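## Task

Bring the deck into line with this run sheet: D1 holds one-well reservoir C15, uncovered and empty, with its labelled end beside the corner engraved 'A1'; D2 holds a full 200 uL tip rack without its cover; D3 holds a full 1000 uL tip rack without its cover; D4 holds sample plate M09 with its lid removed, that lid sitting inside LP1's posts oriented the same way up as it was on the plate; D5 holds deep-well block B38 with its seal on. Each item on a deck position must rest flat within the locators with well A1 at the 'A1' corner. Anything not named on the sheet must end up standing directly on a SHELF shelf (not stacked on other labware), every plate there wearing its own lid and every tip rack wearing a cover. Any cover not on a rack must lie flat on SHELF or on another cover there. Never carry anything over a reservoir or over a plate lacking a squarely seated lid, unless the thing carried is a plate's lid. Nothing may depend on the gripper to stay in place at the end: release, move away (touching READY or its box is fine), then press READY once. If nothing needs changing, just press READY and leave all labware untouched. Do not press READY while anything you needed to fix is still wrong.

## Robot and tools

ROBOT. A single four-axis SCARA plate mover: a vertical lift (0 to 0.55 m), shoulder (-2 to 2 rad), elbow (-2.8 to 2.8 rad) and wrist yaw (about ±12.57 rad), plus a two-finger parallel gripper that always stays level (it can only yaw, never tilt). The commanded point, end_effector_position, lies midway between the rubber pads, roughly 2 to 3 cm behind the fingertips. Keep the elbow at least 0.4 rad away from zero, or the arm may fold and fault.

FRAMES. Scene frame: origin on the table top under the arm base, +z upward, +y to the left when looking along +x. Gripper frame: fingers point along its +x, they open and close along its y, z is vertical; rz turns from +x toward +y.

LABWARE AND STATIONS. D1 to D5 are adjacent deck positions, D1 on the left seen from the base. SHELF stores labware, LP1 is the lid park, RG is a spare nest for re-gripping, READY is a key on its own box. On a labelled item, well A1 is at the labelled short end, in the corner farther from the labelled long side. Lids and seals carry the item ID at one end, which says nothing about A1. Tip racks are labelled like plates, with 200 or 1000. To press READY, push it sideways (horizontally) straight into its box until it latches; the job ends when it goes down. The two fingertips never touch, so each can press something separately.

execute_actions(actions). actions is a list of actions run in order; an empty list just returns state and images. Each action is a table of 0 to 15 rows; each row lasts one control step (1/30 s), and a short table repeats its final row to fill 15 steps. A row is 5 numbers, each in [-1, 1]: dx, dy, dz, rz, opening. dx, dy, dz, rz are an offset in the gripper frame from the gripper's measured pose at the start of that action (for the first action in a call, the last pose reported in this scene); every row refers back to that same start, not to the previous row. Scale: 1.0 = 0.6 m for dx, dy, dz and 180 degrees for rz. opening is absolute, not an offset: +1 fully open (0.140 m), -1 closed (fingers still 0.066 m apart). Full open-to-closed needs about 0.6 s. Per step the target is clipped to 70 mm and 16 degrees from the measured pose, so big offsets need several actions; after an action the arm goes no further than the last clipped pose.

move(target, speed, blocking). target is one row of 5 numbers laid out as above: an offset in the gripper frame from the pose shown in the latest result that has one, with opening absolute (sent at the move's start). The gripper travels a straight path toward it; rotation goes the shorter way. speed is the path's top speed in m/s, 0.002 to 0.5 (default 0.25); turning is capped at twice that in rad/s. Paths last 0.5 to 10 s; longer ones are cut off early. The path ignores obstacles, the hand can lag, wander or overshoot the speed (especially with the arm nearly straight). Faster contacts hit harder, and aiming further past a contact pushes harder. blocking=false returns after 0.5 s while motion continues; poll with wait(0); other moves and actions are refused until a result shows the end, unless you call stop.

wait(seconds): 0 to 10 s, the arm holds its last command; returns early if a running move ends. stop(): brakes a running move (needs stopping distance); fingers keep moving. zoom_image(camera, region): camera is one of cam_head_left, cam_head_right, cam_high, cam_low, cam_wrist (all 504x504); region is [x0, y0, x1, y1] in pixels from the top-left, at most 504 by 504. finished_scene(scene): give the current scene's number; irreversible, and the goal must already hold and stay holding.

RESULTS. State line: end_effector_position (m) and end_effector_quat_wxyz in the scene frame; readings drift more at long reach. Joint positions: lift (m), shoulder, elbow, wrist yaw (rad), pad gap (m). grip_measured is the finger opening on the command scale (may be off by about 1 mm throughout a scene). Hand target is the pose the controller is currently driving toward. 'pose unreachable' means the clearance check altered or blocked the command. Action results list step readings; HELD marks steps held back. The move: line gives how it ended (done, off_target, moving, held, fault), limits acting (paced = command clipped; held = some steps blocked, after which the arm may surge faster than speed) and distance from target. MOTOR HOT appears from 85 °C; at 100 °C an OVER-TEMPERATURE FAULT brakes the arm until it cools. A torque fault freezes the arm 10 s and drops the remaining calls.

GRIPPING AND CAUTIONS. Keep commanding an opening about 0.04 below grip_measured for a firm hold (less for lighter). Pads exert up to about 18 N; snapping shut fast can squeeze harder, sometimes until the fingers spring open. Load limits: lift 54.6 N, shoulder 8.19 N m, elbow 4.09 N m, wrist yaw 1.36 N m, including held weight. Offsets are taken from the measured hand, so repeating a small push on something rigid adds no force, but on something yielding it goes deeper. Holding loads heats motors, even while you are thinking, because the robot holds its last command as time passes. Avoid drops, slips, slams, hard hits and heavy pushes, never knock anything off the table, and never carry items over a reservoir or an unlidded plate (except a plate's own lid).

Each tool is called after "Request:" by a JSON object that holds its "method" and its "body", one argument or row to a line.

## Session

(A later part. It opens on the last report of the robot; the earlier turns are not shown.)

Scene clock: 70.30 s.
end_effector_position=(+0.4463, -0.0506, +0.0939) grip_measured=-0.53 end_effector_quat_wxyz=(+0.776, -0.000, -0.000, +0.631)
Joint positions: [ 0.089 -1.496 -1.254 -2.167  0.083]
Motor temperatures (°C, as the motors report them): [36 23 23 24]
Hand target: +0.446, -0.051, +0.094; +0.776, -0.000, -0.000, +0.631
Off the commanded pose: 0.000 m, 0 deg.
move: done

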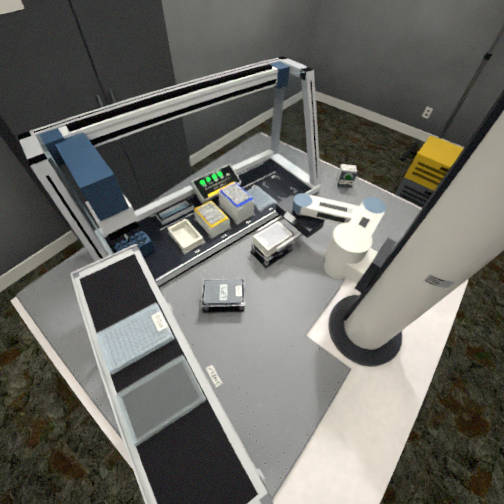

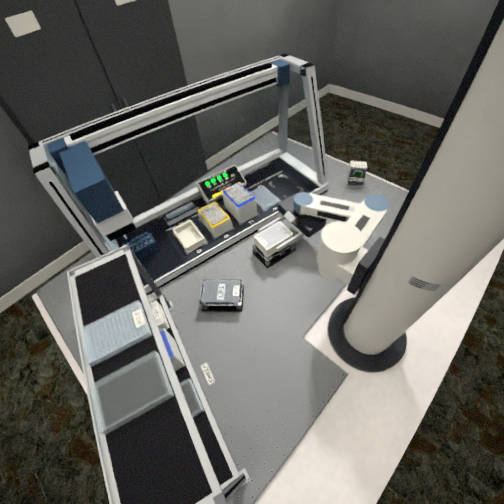

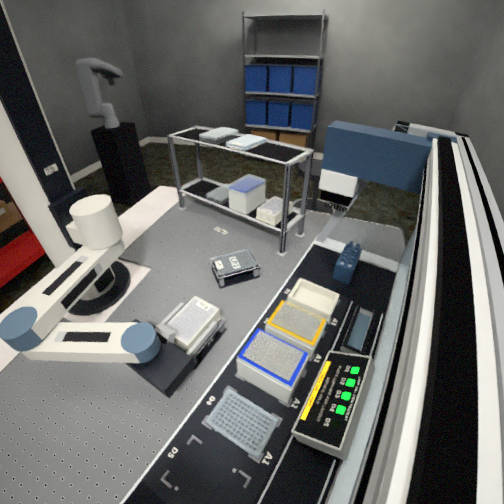

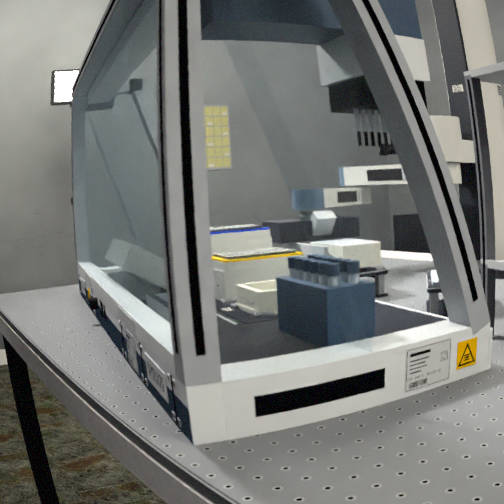

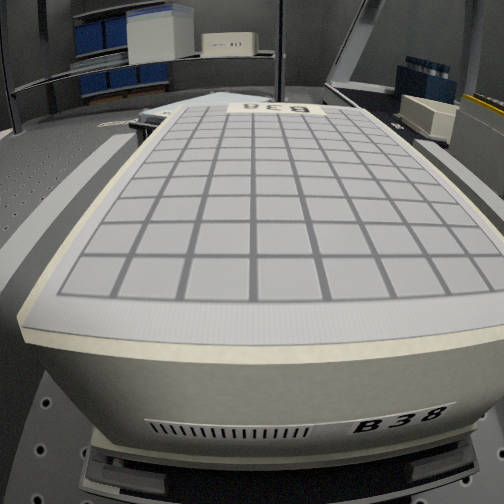

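Request:
{"method": "execute_actions", "body": {
  "actions": [
    [[-0.0003,0.0002,-0.001,0,-0.578],[-0.0005,0.0004,-0.003,0,-0.578],[-0.0005,0.0004,-0.0052,0,-0.578],[-0.0005,0.0004,-0.0074,0,-0.578],[-0.0005,0.0004,-0.0094,0,-0.578],[-0.0005,0.0004,-0.0111,0,-0.578],[-0.0005,0.0004,-0.0125,0,-0.578],[-0.0005,0.0004,-0.0135,0,-0.578],[-0.0005,0.0004,-0.0142,0,-0.578],[-0.0005,0.0004,-0.0147,0,-0.578],[-0.0005,0.0004,-0.015,0,-0.578],[-0.0005,0.0004,-0.015,0,-0.565],[-0.0005,0.0004,-0.015,0,-0.55],[-0.0005,0.0004,-0.015,0,-0.52],[-0.0005,0.0004,-0.015,0,-0.45]]
  ]
}}

Scene clock: 71.27 s.
end_effector_position=(+0.4461, -0.0509, +0.0851) grip_measured=-0.49 end_effector_quat_wxyz=(+0.776, -0.000, -0.000, +0.631)
Joint positions: [ 0.08  -1.497 -1.254 -2.166  0.085]
Motor temperatures (°C, as the motors report them): [36 23 23 24]
Hand target: +0.446, -0.051, +0.085; +0.776, -0.000, -0.000, +0.631
Off the commanded pose: 0.000 m, 0 deg.
Step readings (end_effector_position):
0: (+0.4463, -0.0506, +0.0939)
1: (+0.4463, -0.0506, +0.0939)
2: (+0.4462, -0.0507, +0.0932)
4: (+0.4461, -0.0508, +0.0908)
8: (+0.4461, -0.0509, +0.0863)
15: end_effector_position above

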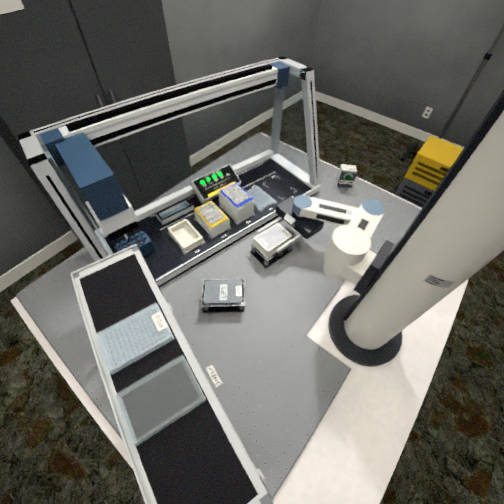

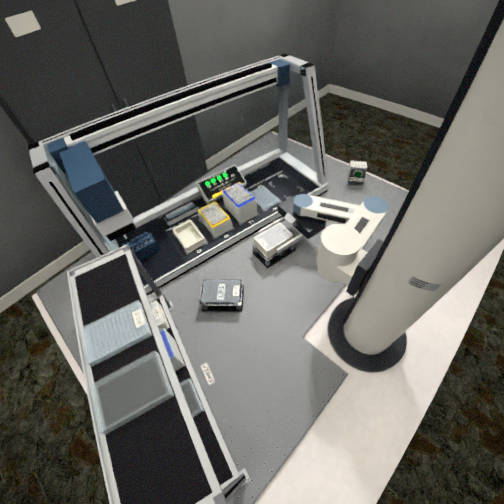

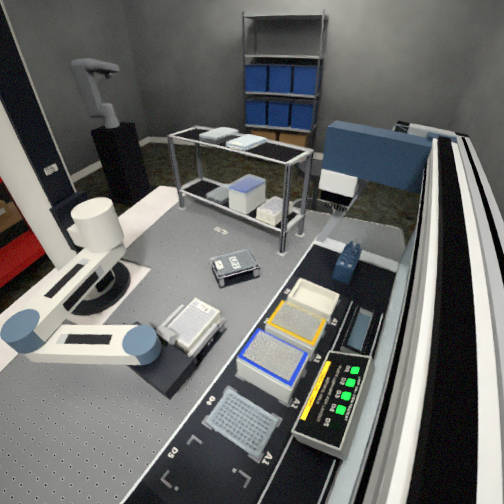

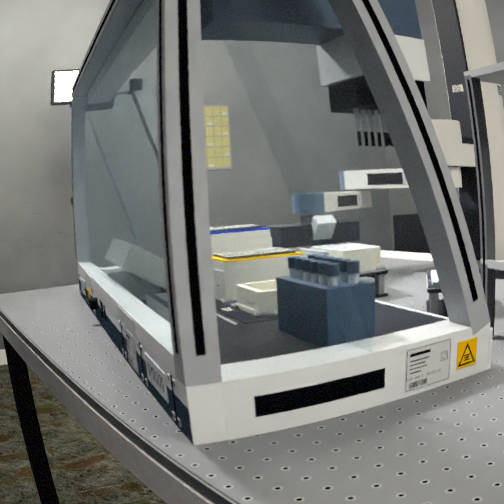

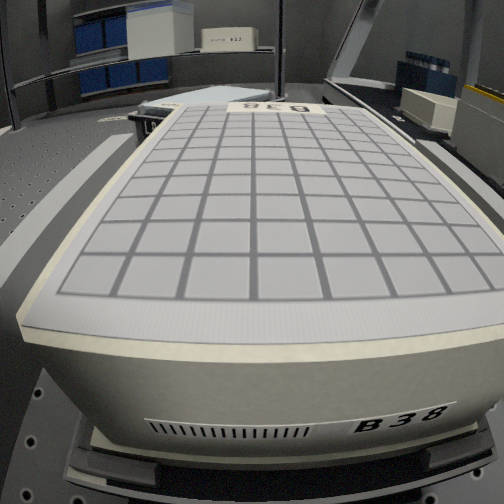

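Request:
{"method": "execute_actions", "body": {
  "actions": [
    [[0,0,0.002,0,-0.35],[0,0,0.007,0,-0.25],[0,0,0.014,0,-0.15],[0,0,0.022,0,-0.1],[0,0,0.030,0,-0.1],[0,0,0.038,0,-0.1],[0,0,0.044,0,-0.1],[0,0,0.048,0,-0.1],[0.0003,0.0005,0.05,0.0009,-0.1],[0.0014,0.0019,0.05,0.0037,-0.1],[0.0031,0.0043,0.05,0.0083,-0.1],[0.0055,0.0076,0.05,0.0147,-0.1],[0.0086,0.0119,0.05,0.0229,-0.1],[0.0124,0.0172,0.05,0.033,-0.1],[0.0169,0.0234,0.05,0.045,-0.1]],
    [[0.0161,0.022,0,0.0437,-0.1],[0.0207,0.03,0,0.0593,-0.1],[0.0258,0.0389,0,0.0767,-0.1],[0.0305,0.0487,0,0.096,-0.1],[0.0347,0.0592,0,0.117,-0.1],[0.0387,0.0701,0,0.139,-0.1],[0.0408,0.0805,0,0.161,-0.1],[0.043,0.0909,0,0.183,-0.1],[0.0434,0.1005,0,0.205,-0.1],[0.0437,0.11,0,0.227,-0.1],[0.0429,0.1187,0,0.249,-0.1],[0.0414,0.127,0,0.271,-0.1],[0.0394,0.1347,0,0.293,-0.1],[0.0365,0.1415,0,0.315,-0.1],[0.0335,0.1482,0,0.337,-0.1]],
    [[0.0095,0.0219,0,0.074,-0.1],[0.0109,0.0283,0,0.096,-0.1],[0.0108,0.0341,0,0.118,-0.1],[0.0104,0.0397,0,0.14,-0.1],[0.0089,0.0451,0,0.162,-0.1],[0.0065,0.0501,0,0.184,-0.1],[0.0036,0.0548,0,0.206,-0.1],[-0.0003,0.0585,0,0.228,-0.1],[-0.0043,0.0622,0,0.25,-0.1],[-0.0097,0.0645,0,0.272,-0.1],[-0.015,0.0669,0,0.294,-0.1],[-0.0212,0.0679,0,0.316,-0.1],[-0.0277,0.0684,0,0.338,-0.1],[-0.0346,0.0681,0,0.36,-0.1],[-0.0418,0.0667,0,0.382,-0.1]],
    [[-0.0149,0.0187,0,0.074,-0.1],[-0.0218,0.0236,0,0.096,-0.1],[-0.0286,0.0286,0,0.118,-0.1],[-0.0371,0.0325,0,0.14,-0.1],[-0.0458,0.0364,0,0.162,-0.1],[-0.0556,0.0393,0,0.184,-0.1],[-0.0659,0.0418,0,0.206,-0.1],[-0.0768,0.0436,0,0.228,-0.1],[-0.0887,0.0445,0,0.25,-0.1],[-0.1007,0.0452,0,0.272,-0.1],[-0.1136,0.0441,0,0.294,-0.1],[-0.1259,0.0431,0,0.315,-0.1],[-0.1377,0.0408,0,0.334,-0.1],[-0.1491,0.0381,0,0.352,-0.1],[-0.1605,0.0355,0,0.37,-0.1]]
  ]
}}

Scene clock: 81.63 s.
end_effector_position=(+0.4301, -0.0530, +0.1151) grip_measured=-0.10 end_effector_quat_wxyz=(-0.595, -0.000, -0.000, +0.804)
Joint positions: [ 0.11  -0.571 -1.255 -0.042  0.099]
Motor temperatures (°C, as the motors report them): [36 23 23 24]
Hand target: +0.444, -0.046, +0.115; -0.645, -0.000, -0.000, +0.764
Off the commanded pose: 0.017 m, 8 deg.
Step readings (end_effector_position; steps 1 to 15: 1st action; 16 to 30: 2nd action; 31 to 45: 3rd action; 46 to 60: 4th action):
0: (+0.4461, -0.0509, +0.0850)
1: (+0.4461, -0.0509, +0.0851)
2: (+0.4461, -0.0509, +0.0862)
4: (+0.4461, -0.0509, +0.0916)
8: (+0.4461, -0.0509, +0.1081)
15: (+0.4381, -0.0425, +0.1151)
16: (+0.4354, -0.0397, +0.1151)
17: (+0.4308, -0.0359, +0.1151)
19: (+0.4208, -0.0287, +0.1151)
23: (+0.3995, -0.0171, +0.1151)
30: (+0.3634, -0.0121, +0.1151)
31: (+0.3592, -0.0130, +0.1151)
32: (+0.3553, -0.0151, +0.1151)
34: (+0.3497, -0.0199, +0.1151)
38: (+0.3423, -0.0304, +0.1151)
45: (+0.3478, -0.0511, +0.1151)
46: (+0.3506, -0.0536, +0.1151)
47: (+0.3540, -0.0557, +0.1151)
49: (+0.3628, -0.0594, +0.1151)
53: (+0.3842, -0.0633, +0.1151)
60: end_effector_position above

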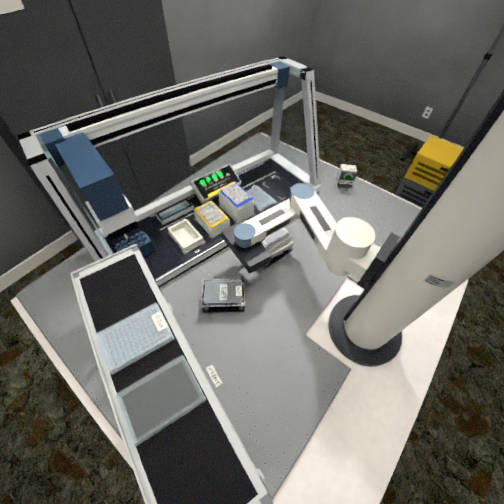

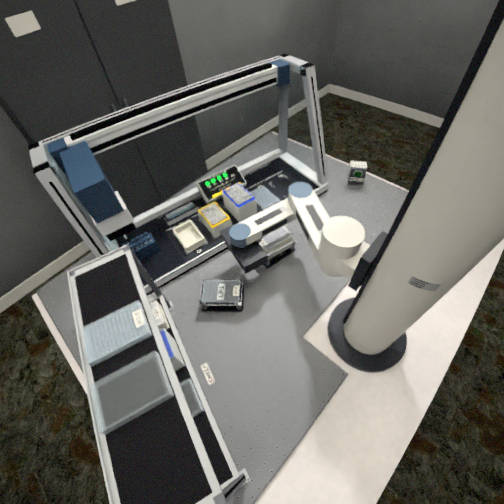

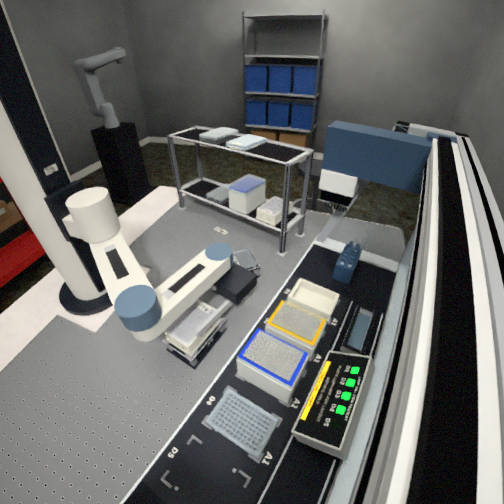

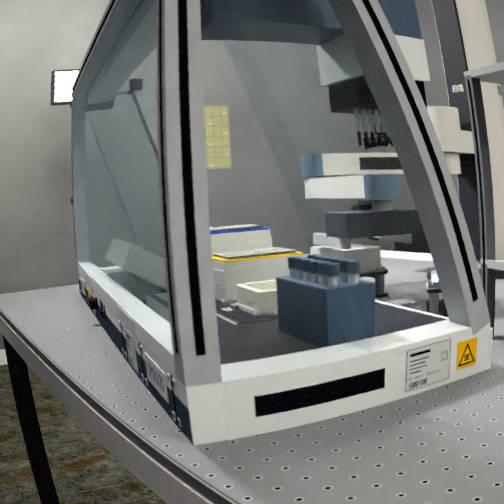

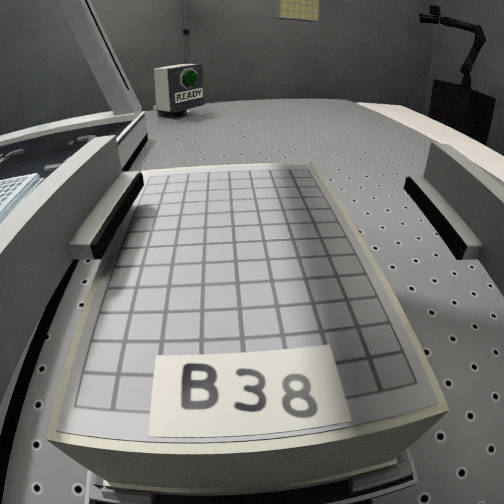

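Tracked very well. Get the settled pose.

Request:
{"method": "execute_actions", "body": {
  "actions": []
}}

Scene clock: 81.73 s.
end_effector_position=(+0.4437, -0.0461, +0.1151) grip_measured=-0.10 end_effector_quat_wxyz=(+0.645, +0.000, +0.000, -0.764)
Joint positions: [ 0.11  -0.534 -1.251  0.047  0.099]
Motor temperatures (°C, as the motors report them): [36 23 23 24]
Hand target: +0.444, -0.046, +0.115; +0.645, +0.000, +0.000, -0.764
Off the commanded pose: 0.004 m, 0 deg.

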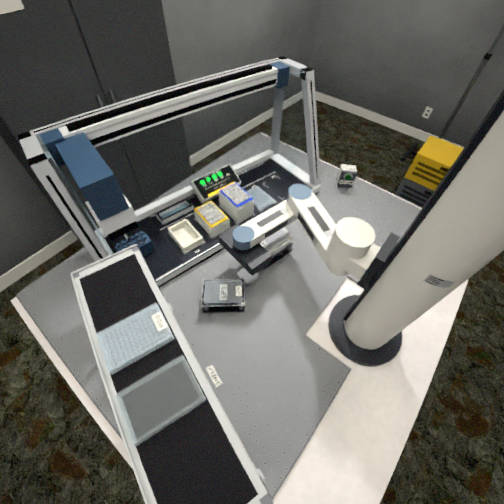

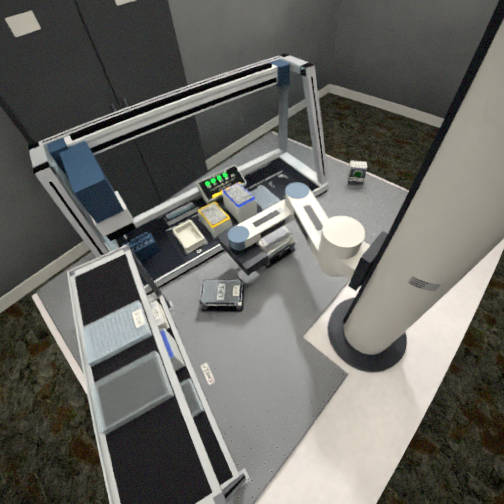

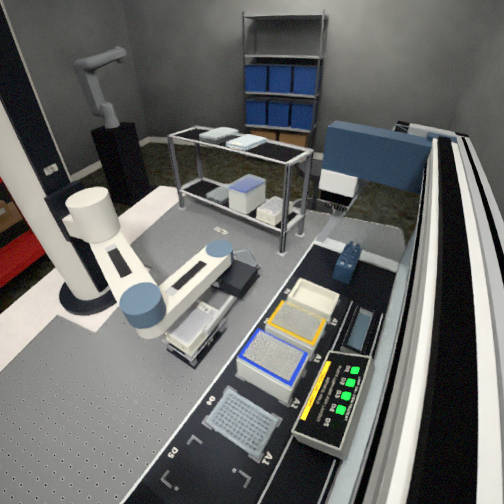

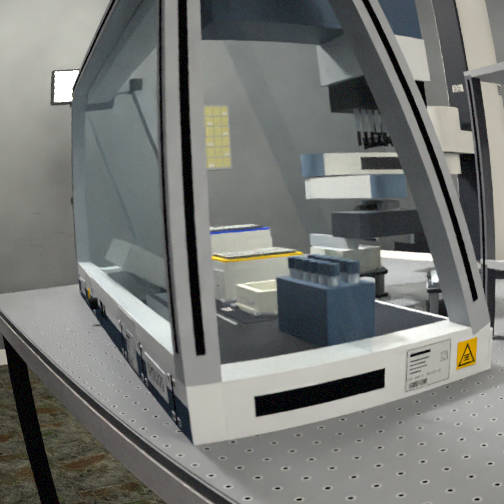

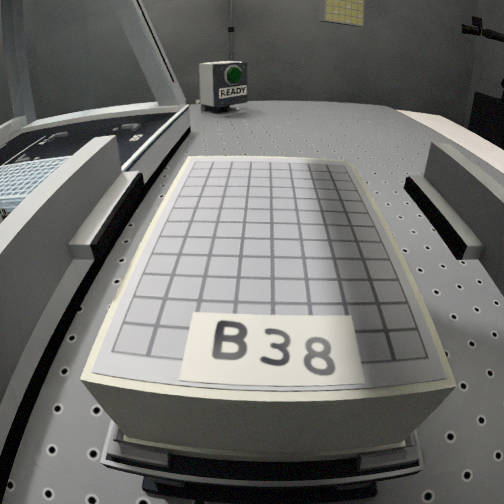

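Request:
{"method": "zoom_image", "body": {
  "camera": "cam_wrist",
  "region": [190, 50, 260, 120]
}}

Request:
{"method": "zoom_image", "body": {
  "camera": "cam_wrist",
  "region": [70, 360, 200, 480]
}}

Request:
{"method": "zoom_image", "body": {
  "camera": "cam_wrist",
  "region": [340, 360, 470, 480]
}}

Request:
{"method": "zoom_image", "body": {
  "camera": "cam_wrist",
  "region": [175, 140, 375, 190]
}}

Region (190, 50, 260, 120) of cam_wrist's 504x504 image, scaled by 7.200, with more detail than that image has.

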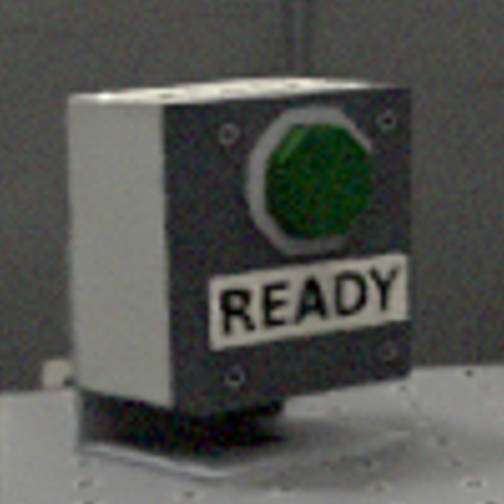

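Region (70, 360, 200, 480) of cam_wrist's 504x504 image, scaled by 3.877, with more detail than that image has; it fills the top 465 rows of this view, and the rest is white.

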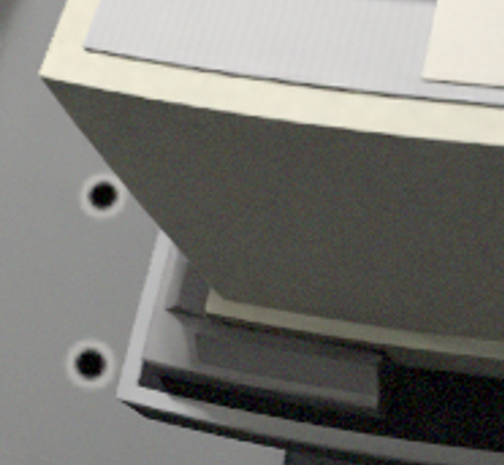

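Region (340, 360, 470, 480) of cam_wrist's 504x504 image, scaled by 3.877, with more detail than that image has; it fills the top 465 rows of this view, and the rest is white.

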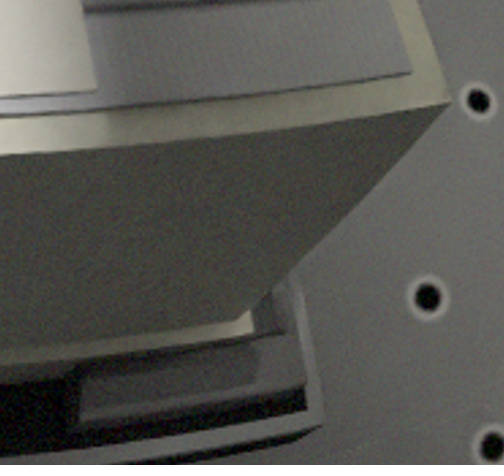

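Region (175, 140, 375, 190) of cam_wrist's 504x504 image, scaled by 2.520, with more detail than that image has; it fills the top 126 rows of this view, and the rest is white.

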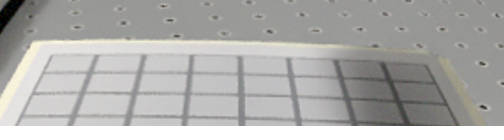

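Request:
{"method": "execute_actions", "body": {
  "actions": [
    [[0.003,0.001,-0.001,-0.002,-0.1],[0.007,0.002,-0.003,-0.005,-0.1],[0.011,0.0035,-0.006,-0.008,-0.1],[0.0145,0.0045,-0.01,-0.0105,-0.1],[0.0167,0.005,-0.015,-0.0121,-0.1],[0.0167,0.005,-0.021,-0.0121,-0.1],[0.0167,0.005,-0.028,-0.0121,-0.1],[0.0167,0.005,-0.035,-0.0121,-0.1],[0.0167,0.005,-0.041,-0.0121,-0.1],[0.0167,0.005,-0.046,-0.0121,-0.12],[0.0167,0.005,-0.049,-0.0121,-0.18],[0.0167,0.005,-0.05,-0.0121,-0.24],[0.0167,0.005,-0.05,-0.0121,-0.3],[0.0167,0.005,-0.05,-0.0121,-0.35],[0.0167,0.005,-0.05,-0.0121,-0.38]]
  ]
}}

Request:
{"method": "zoom_image", "body": {
  "camera": "cam_wrist",
  "region": [40, 414, 175, 504]
}}

Request:
{"method": "zoom_image", "body": {
  "camera": "cam_wrist",
  "region": [369, 404, 504, 494]
}}

Scene clock: 83.77 s.
end_effector_position=(+0.4449, -0.0566, +0.0850) grip_measured=-0.36 end_effector_quat_wxyz=(+0.630, +0.000, +0.000, -0.776)
Joint positions: [ 0.08  -0.57  -1.266  0.059  0.09 ]
Motor temperatures (°C, as the motors report them): [36 23 23 24]
Hand target: +0.445, -0.057, +0.085; +0.631, +0.000, +0.000, -0.776
Off the commanded pose: 0.000 m, 0 deg.
Step readings (end_effector_position):
0: (+0.4438, -0.0463, +0.1151)
1: (+0.4438, -0.0464, +0.1151)
2: (+0.4439, -0.0478, +0.1146)
4: (+0.4444, -0.0522, +0.1120)
8: (+0.4449, -0.0566, +0.1007)
15: end_effector_position above

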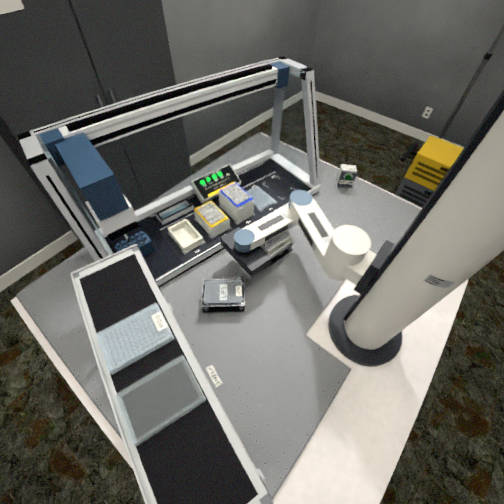

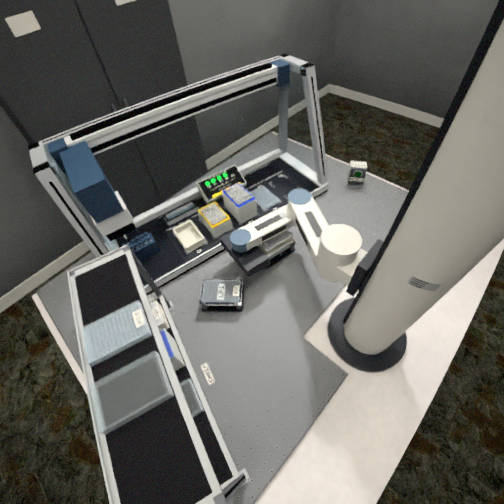

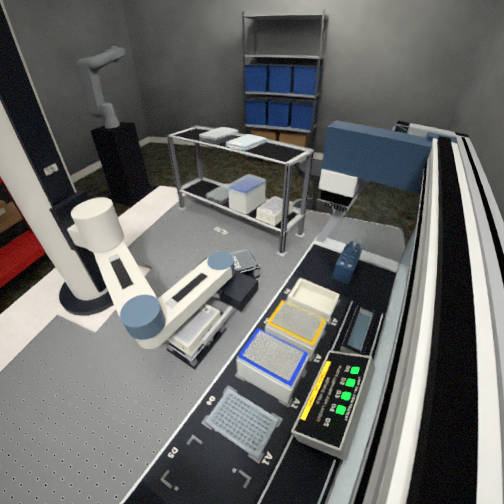

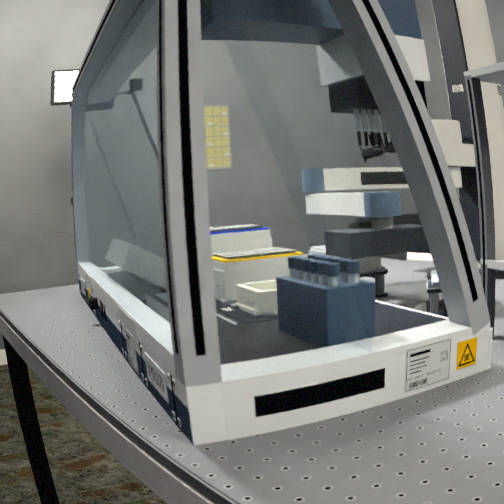

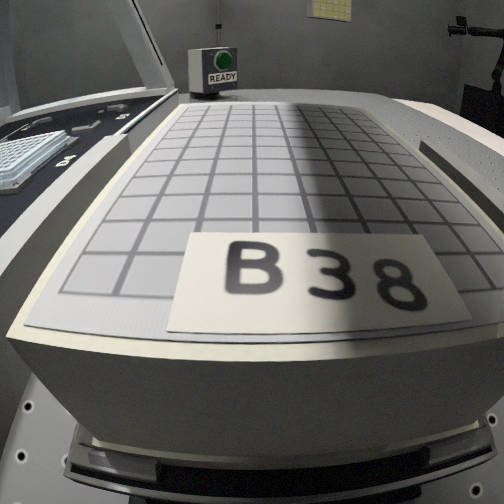

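Region (40, 414, 175, 504) of cam_wrist's 504x504 image, scaled by 3.733, with more detail than that image has.

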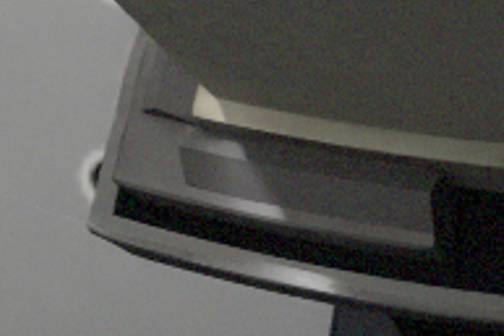

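Region (369, 404, 504, 494) of cam_wrist's 504x504 image, scaled by 3.733, with more detail than that image has.

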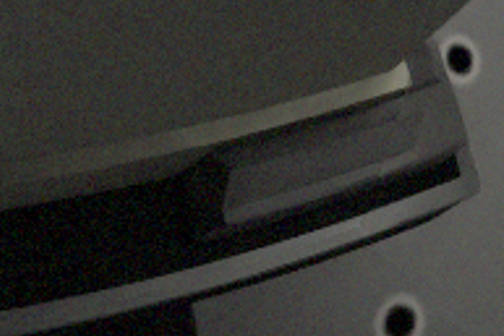

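Request:
{"method": "execute_actions", "body": {
  "actions": [
    [[0.0003,-0.0007,0,0,-0.44],[0.0003,-0.0007,0,0,-0.48],[0.0003,-0.0007,0,0,-0.505],[0.0003,-0.0007,0,0,-0.525],[0.0003,-0.0007,0,0,-0.545],[0.0003,-0.0007,0,0,-0.565],[0.0003,-0.0007,0,0,-0.578],[0.0003,-0.0007,0,0,-0.578],[0.0003,-0.0007,0.001,0,-0.578],[0.0003,-0.0007,0.004,0,-0.578],[0.0003,-0.0007,0.008,0,-0.578],[0.0003,-0.0007,0.013,0,-0.578],[0.0003,-0.0007,0.018,0,-0.578],[0.0003,-0.0007,0.022,0,-0.578],[0.0003,-0.0007,0.024,0,-0.578]]
  ]
}}

Request:
{"method": "zoom_image", "body": {
  "camera": "cam_wrist",
  "region": [40, 414, 175, 504]
}}

Request:
{"method": "zoom_image", "body": {
  "camera": "cam_wrist",
  "region": [369, 404, 504, 494]
}}

Scene clock: 85.30 s.
end_effector_position=(+0.4445, -0.0567, +0.0971) grip_measured=-0.53 end_effector_quat_wxyz=(+0.630, +0.000, +0.000, -0.776)
Joint positions: [ 0.092 -0.571 -1.264  0.057  0.083]
Motor temperatures (°C, as the motors report them): [36 23 23 24]
Hand target: +0.444, -0.057, +0.099; +0.630, +0.000, +0.000, -0.776
Off the commanded pose: 0.002 m, 0 deg.
Step readings (end_effector_position):
0: (+0.4449, -0.0566, +0.0851)
1: (+0.4448, -0.0566, +0.0851)
2: (+0.4445, -0.0567, +0.0850)
4: (+0.4445, -0.0567, +0.0850)
8: (+0.4445, -0.0567, +0.0850)
15: end_effector_position above

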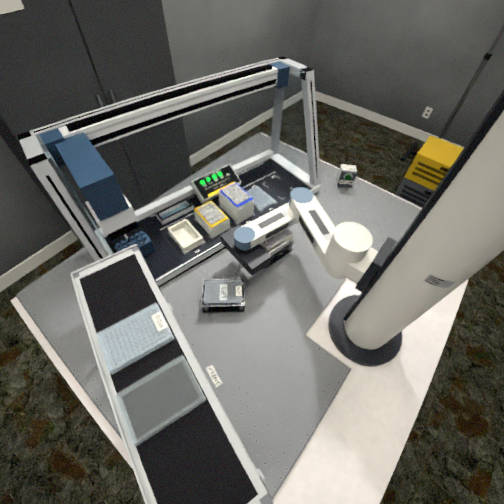

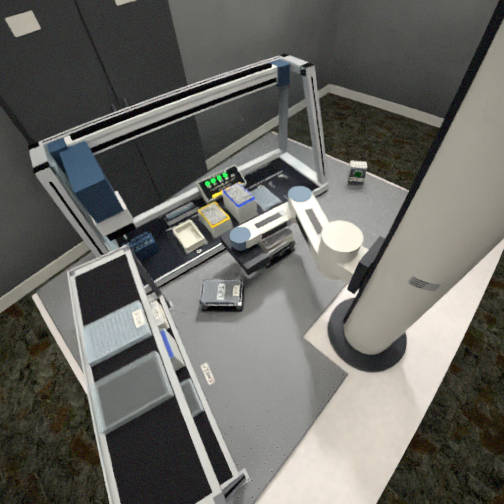

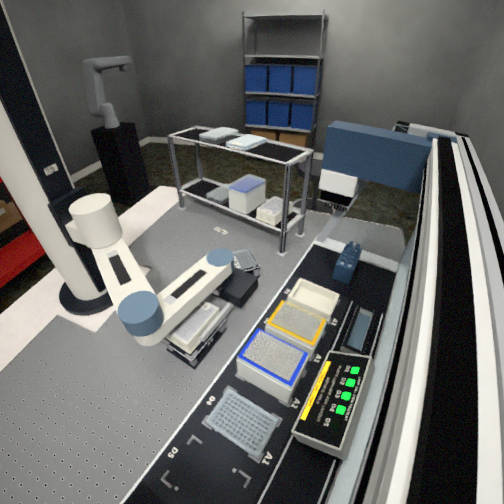

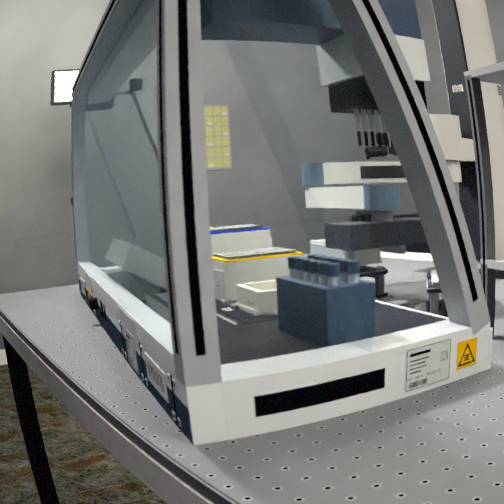

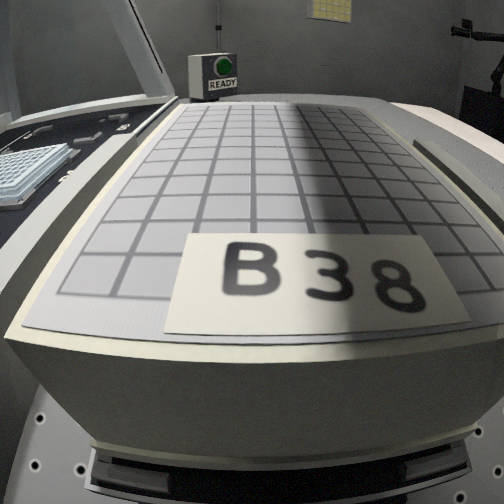

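Region (40, 414, 175, 504) of cam_wrist's 504x504 image, scaled by 3.733, with more detail than that image has.

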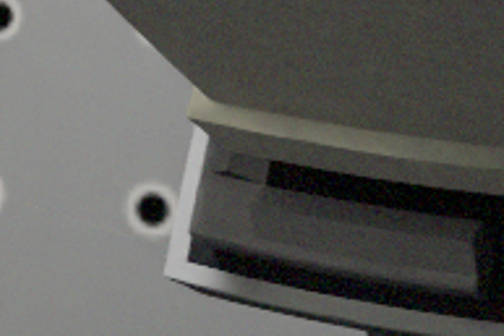

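Region (369, 404, 504, 494) of cam_wrist's 504x504 image, scaled by 3.733, with more detail than that image has.

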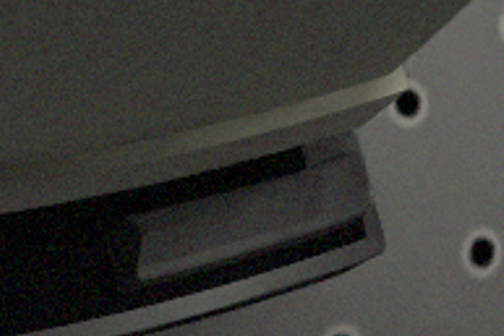

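Request:
{"method": "execute_actions", "body": {
  "actions": []
}}

Scene clock: 86.17 s.
end_effector_position=(+0.4445, -0.0567, +0.0994) grip_measured=-0.53 end_effector_quat_wxyz=(+0.630, +0.000, +0.000, -0.776)
Joint positions: [ 0.094 -0.571 -1.264  0.057  0.083]
Motor temperatures (°C, as the motors report them): [36 23 23 24]
Hand target: +0.444, -0.057, +0.099; +0.630, +0.000, +0.000, -0.776
Off the commanded pose: 0.000 m, 0 deg.

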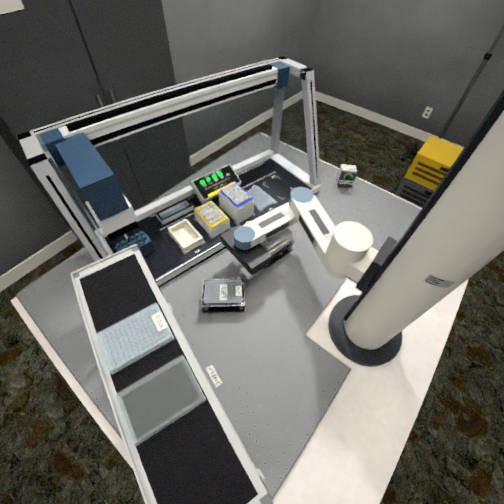

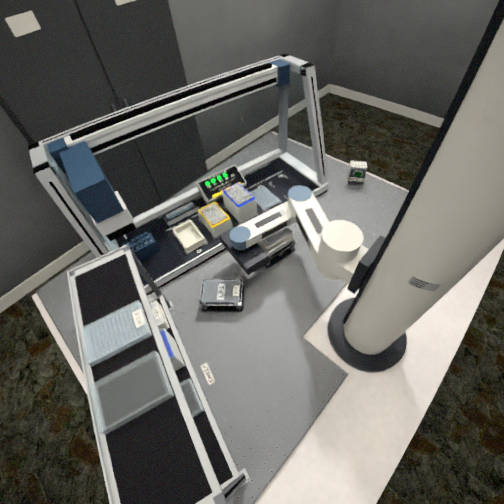

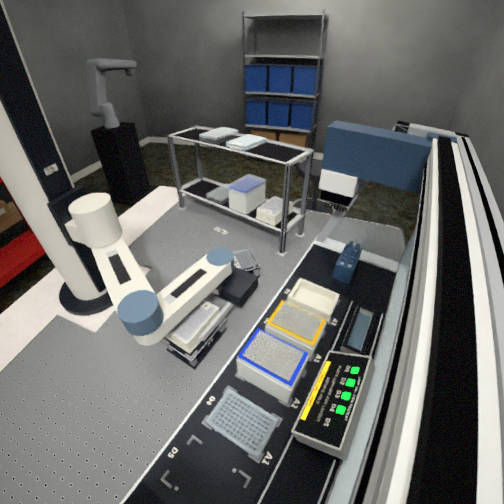

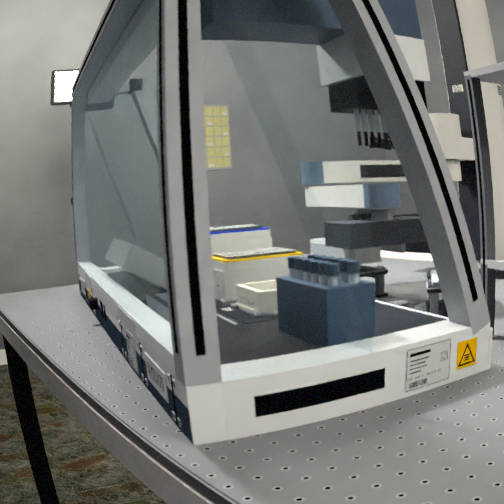

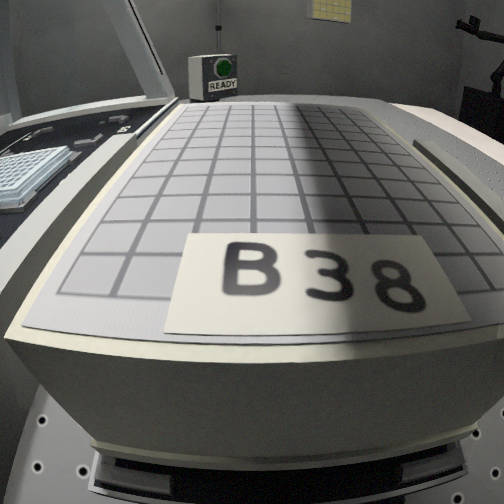

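Request:
{"method": "zoom_image", "body": {
  "camera": "cam_high",
  "region": [140, 260, 280, 400]
}}

Request:
{"method": "zoom_image", "body": {
  "camera": "cam_low",
  "region": [290, 200, 480, 340]
}}

Region (140, 260, 280, 400) of cam_high's 504x504 image, scaled by 3.600, with more detail than that image has.

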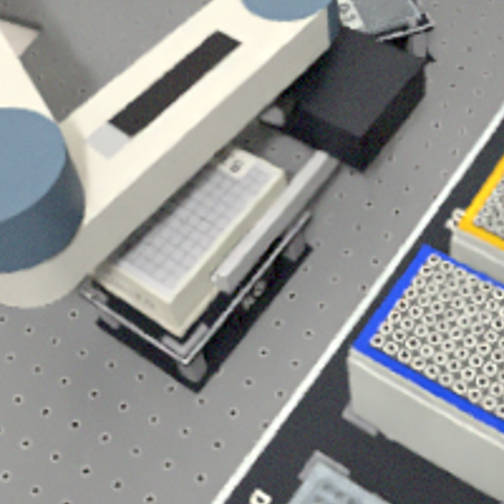

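Region (290, 200, 480, 340) of cam_low's 504x504 image, scaled by 2.653, with more detail than that image has; it fills the top 371 rows of this view, and the rest is white.

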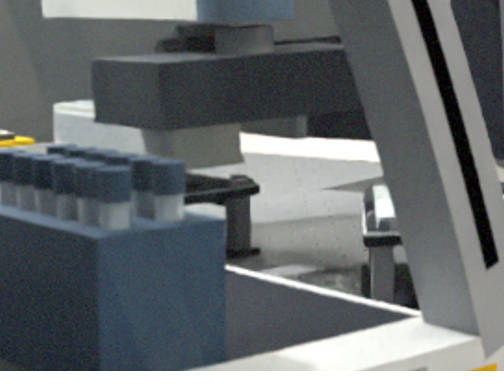

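Request:
{"method": "move", "body": {
  "target": [0.4037, 0.1276, 0.0, 0.4985, -0.578],
  "speed": 0.5
}}

Scene clock: 89.27 s.
end_effector_position=(+0.4700, -0.3101, +0.0994) grip_measured=-0.53 end_effector_quat_wxyz=(+0.994, +0.000, +0.000, -0.106)
Joint positions: [ 0.094 -1.866 -1.328  2.983  0.083]
Motor temperatures (°C, as the motors report them): [36 23 23 24]
Hand target: +0.470, -0.310, +0.099; +0.994, +0.000, +0.000, -0.105
Off the commanded pose: 0.001 m, 0 deg.
move: done

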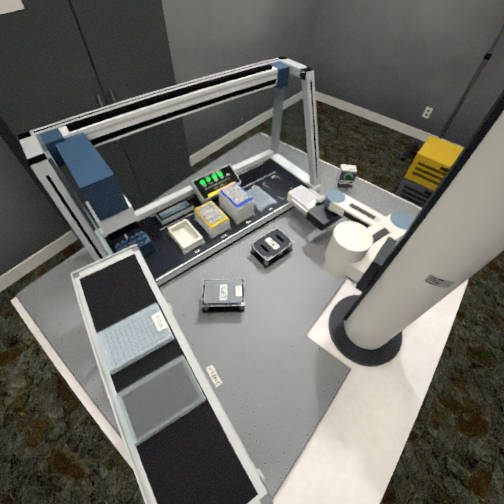

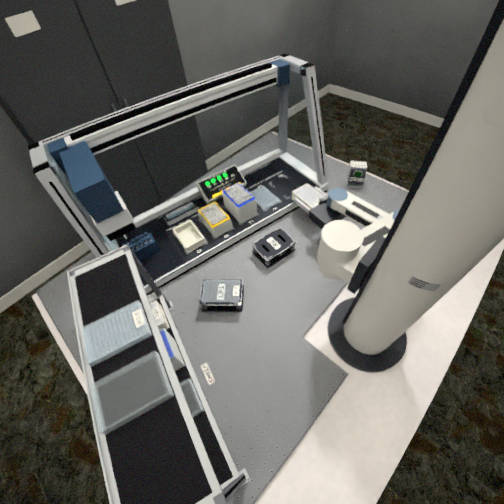

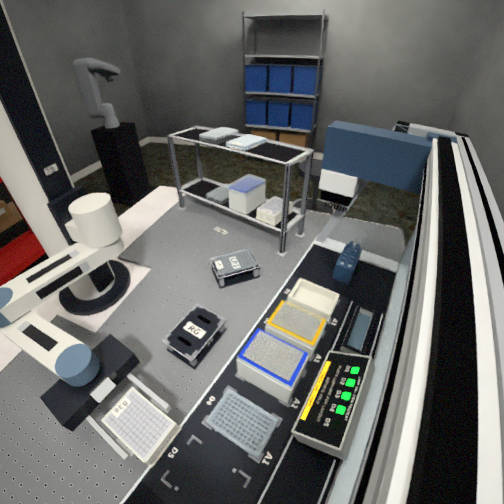

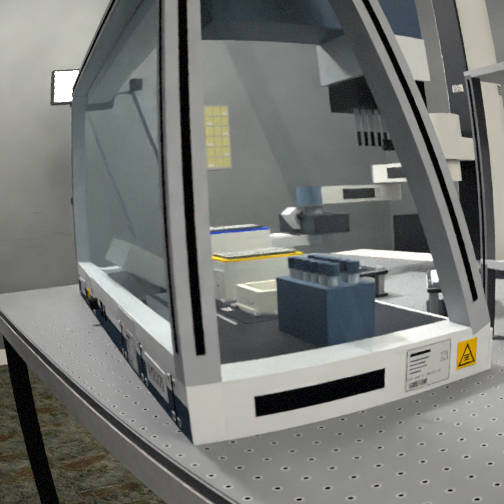

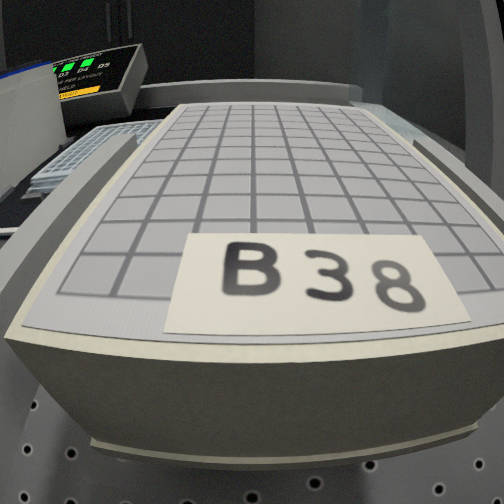

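Request:
{"method": "move", "body": {
  "target": [0.2589, 0.0007, -0.0107, 0.0, -0.578],
  "speed": 0.35
}}

Scene clock: 90.60 s.
end_effector_position=(+0.6221, -0.3420, +0.0929) grip_measured=-0.53 end_effector_quat_wxyz=(+0.994, +0.000, +0.000, -0.106)
Joint positions: [ 0.088 -1.303 -2.016  3.107  0.083]
Motor temperatures (°C, as the motors report them): [36 23 23 24]
Hand target: +0.622, -0.342, +0.093; +0.994, +0.000, +0.000, -0.106
Off the commanded pose: 0.000 m, 0 deg.
move: done

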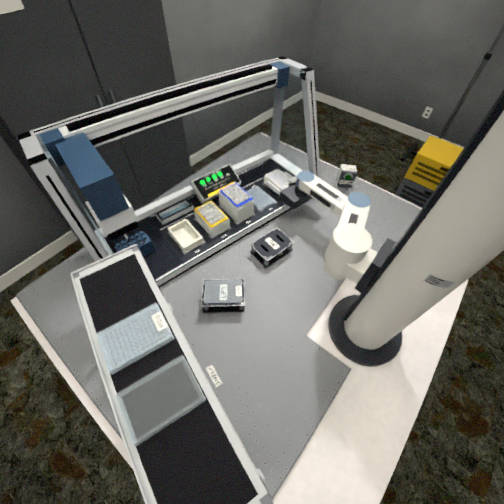

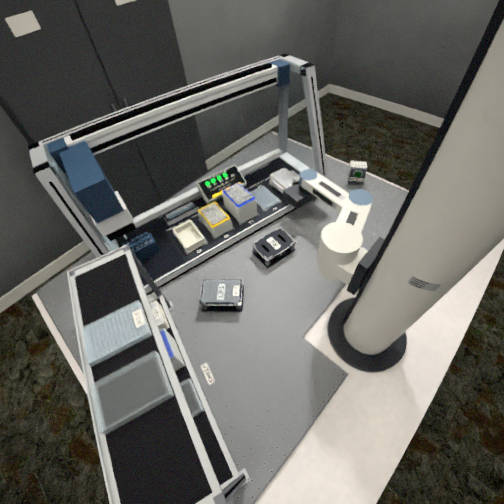

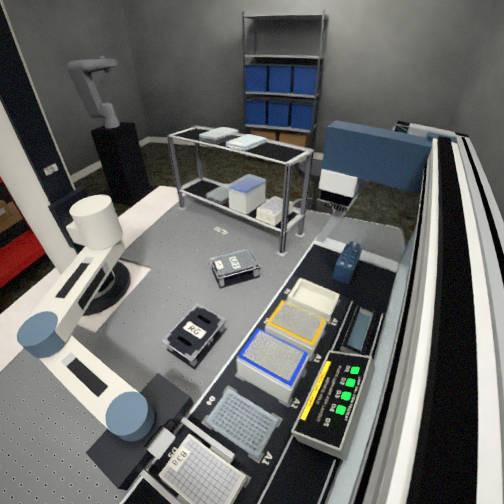

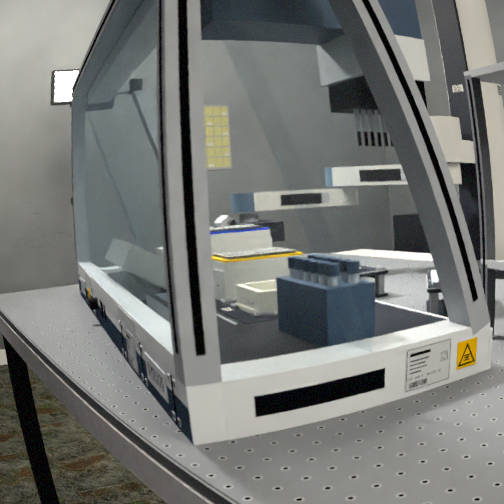

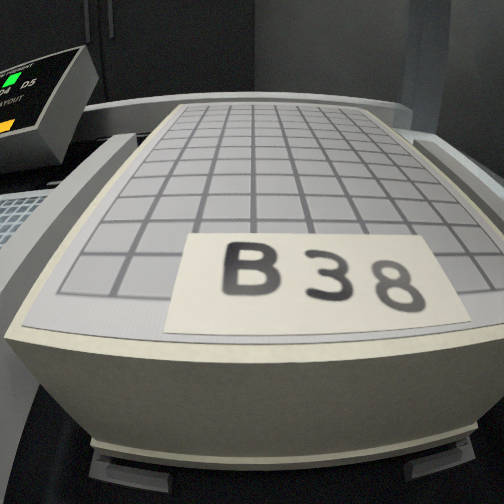

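Request:
{"method": "zoom_image", "body": {
  "camera": "cam_wrist",
  "region": [60, 404, 200, 504]
}}

Request:
{"method": "zoom_image", "body": {
  "camera": "cam_wrist",
  "region": [364, 404, 504, 504]
}}

Region (60, 404, 200, 504) of cam_wrist's 504x504 image, scaled by 3.600, with more detail than that image has; it fills the top 360 rows of this view, and the rest is white.

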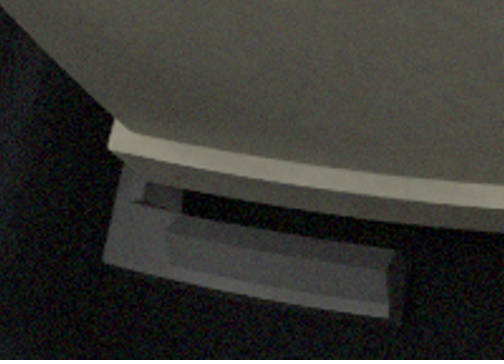

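Region (364, 404, 504, 504) of cam_wrist's 504x504 image, scaled by 3.600, with more detail than that image has; it fills the top 360 rows of this view, and the rest is white.

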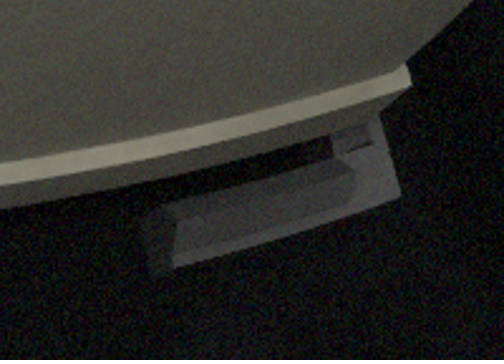

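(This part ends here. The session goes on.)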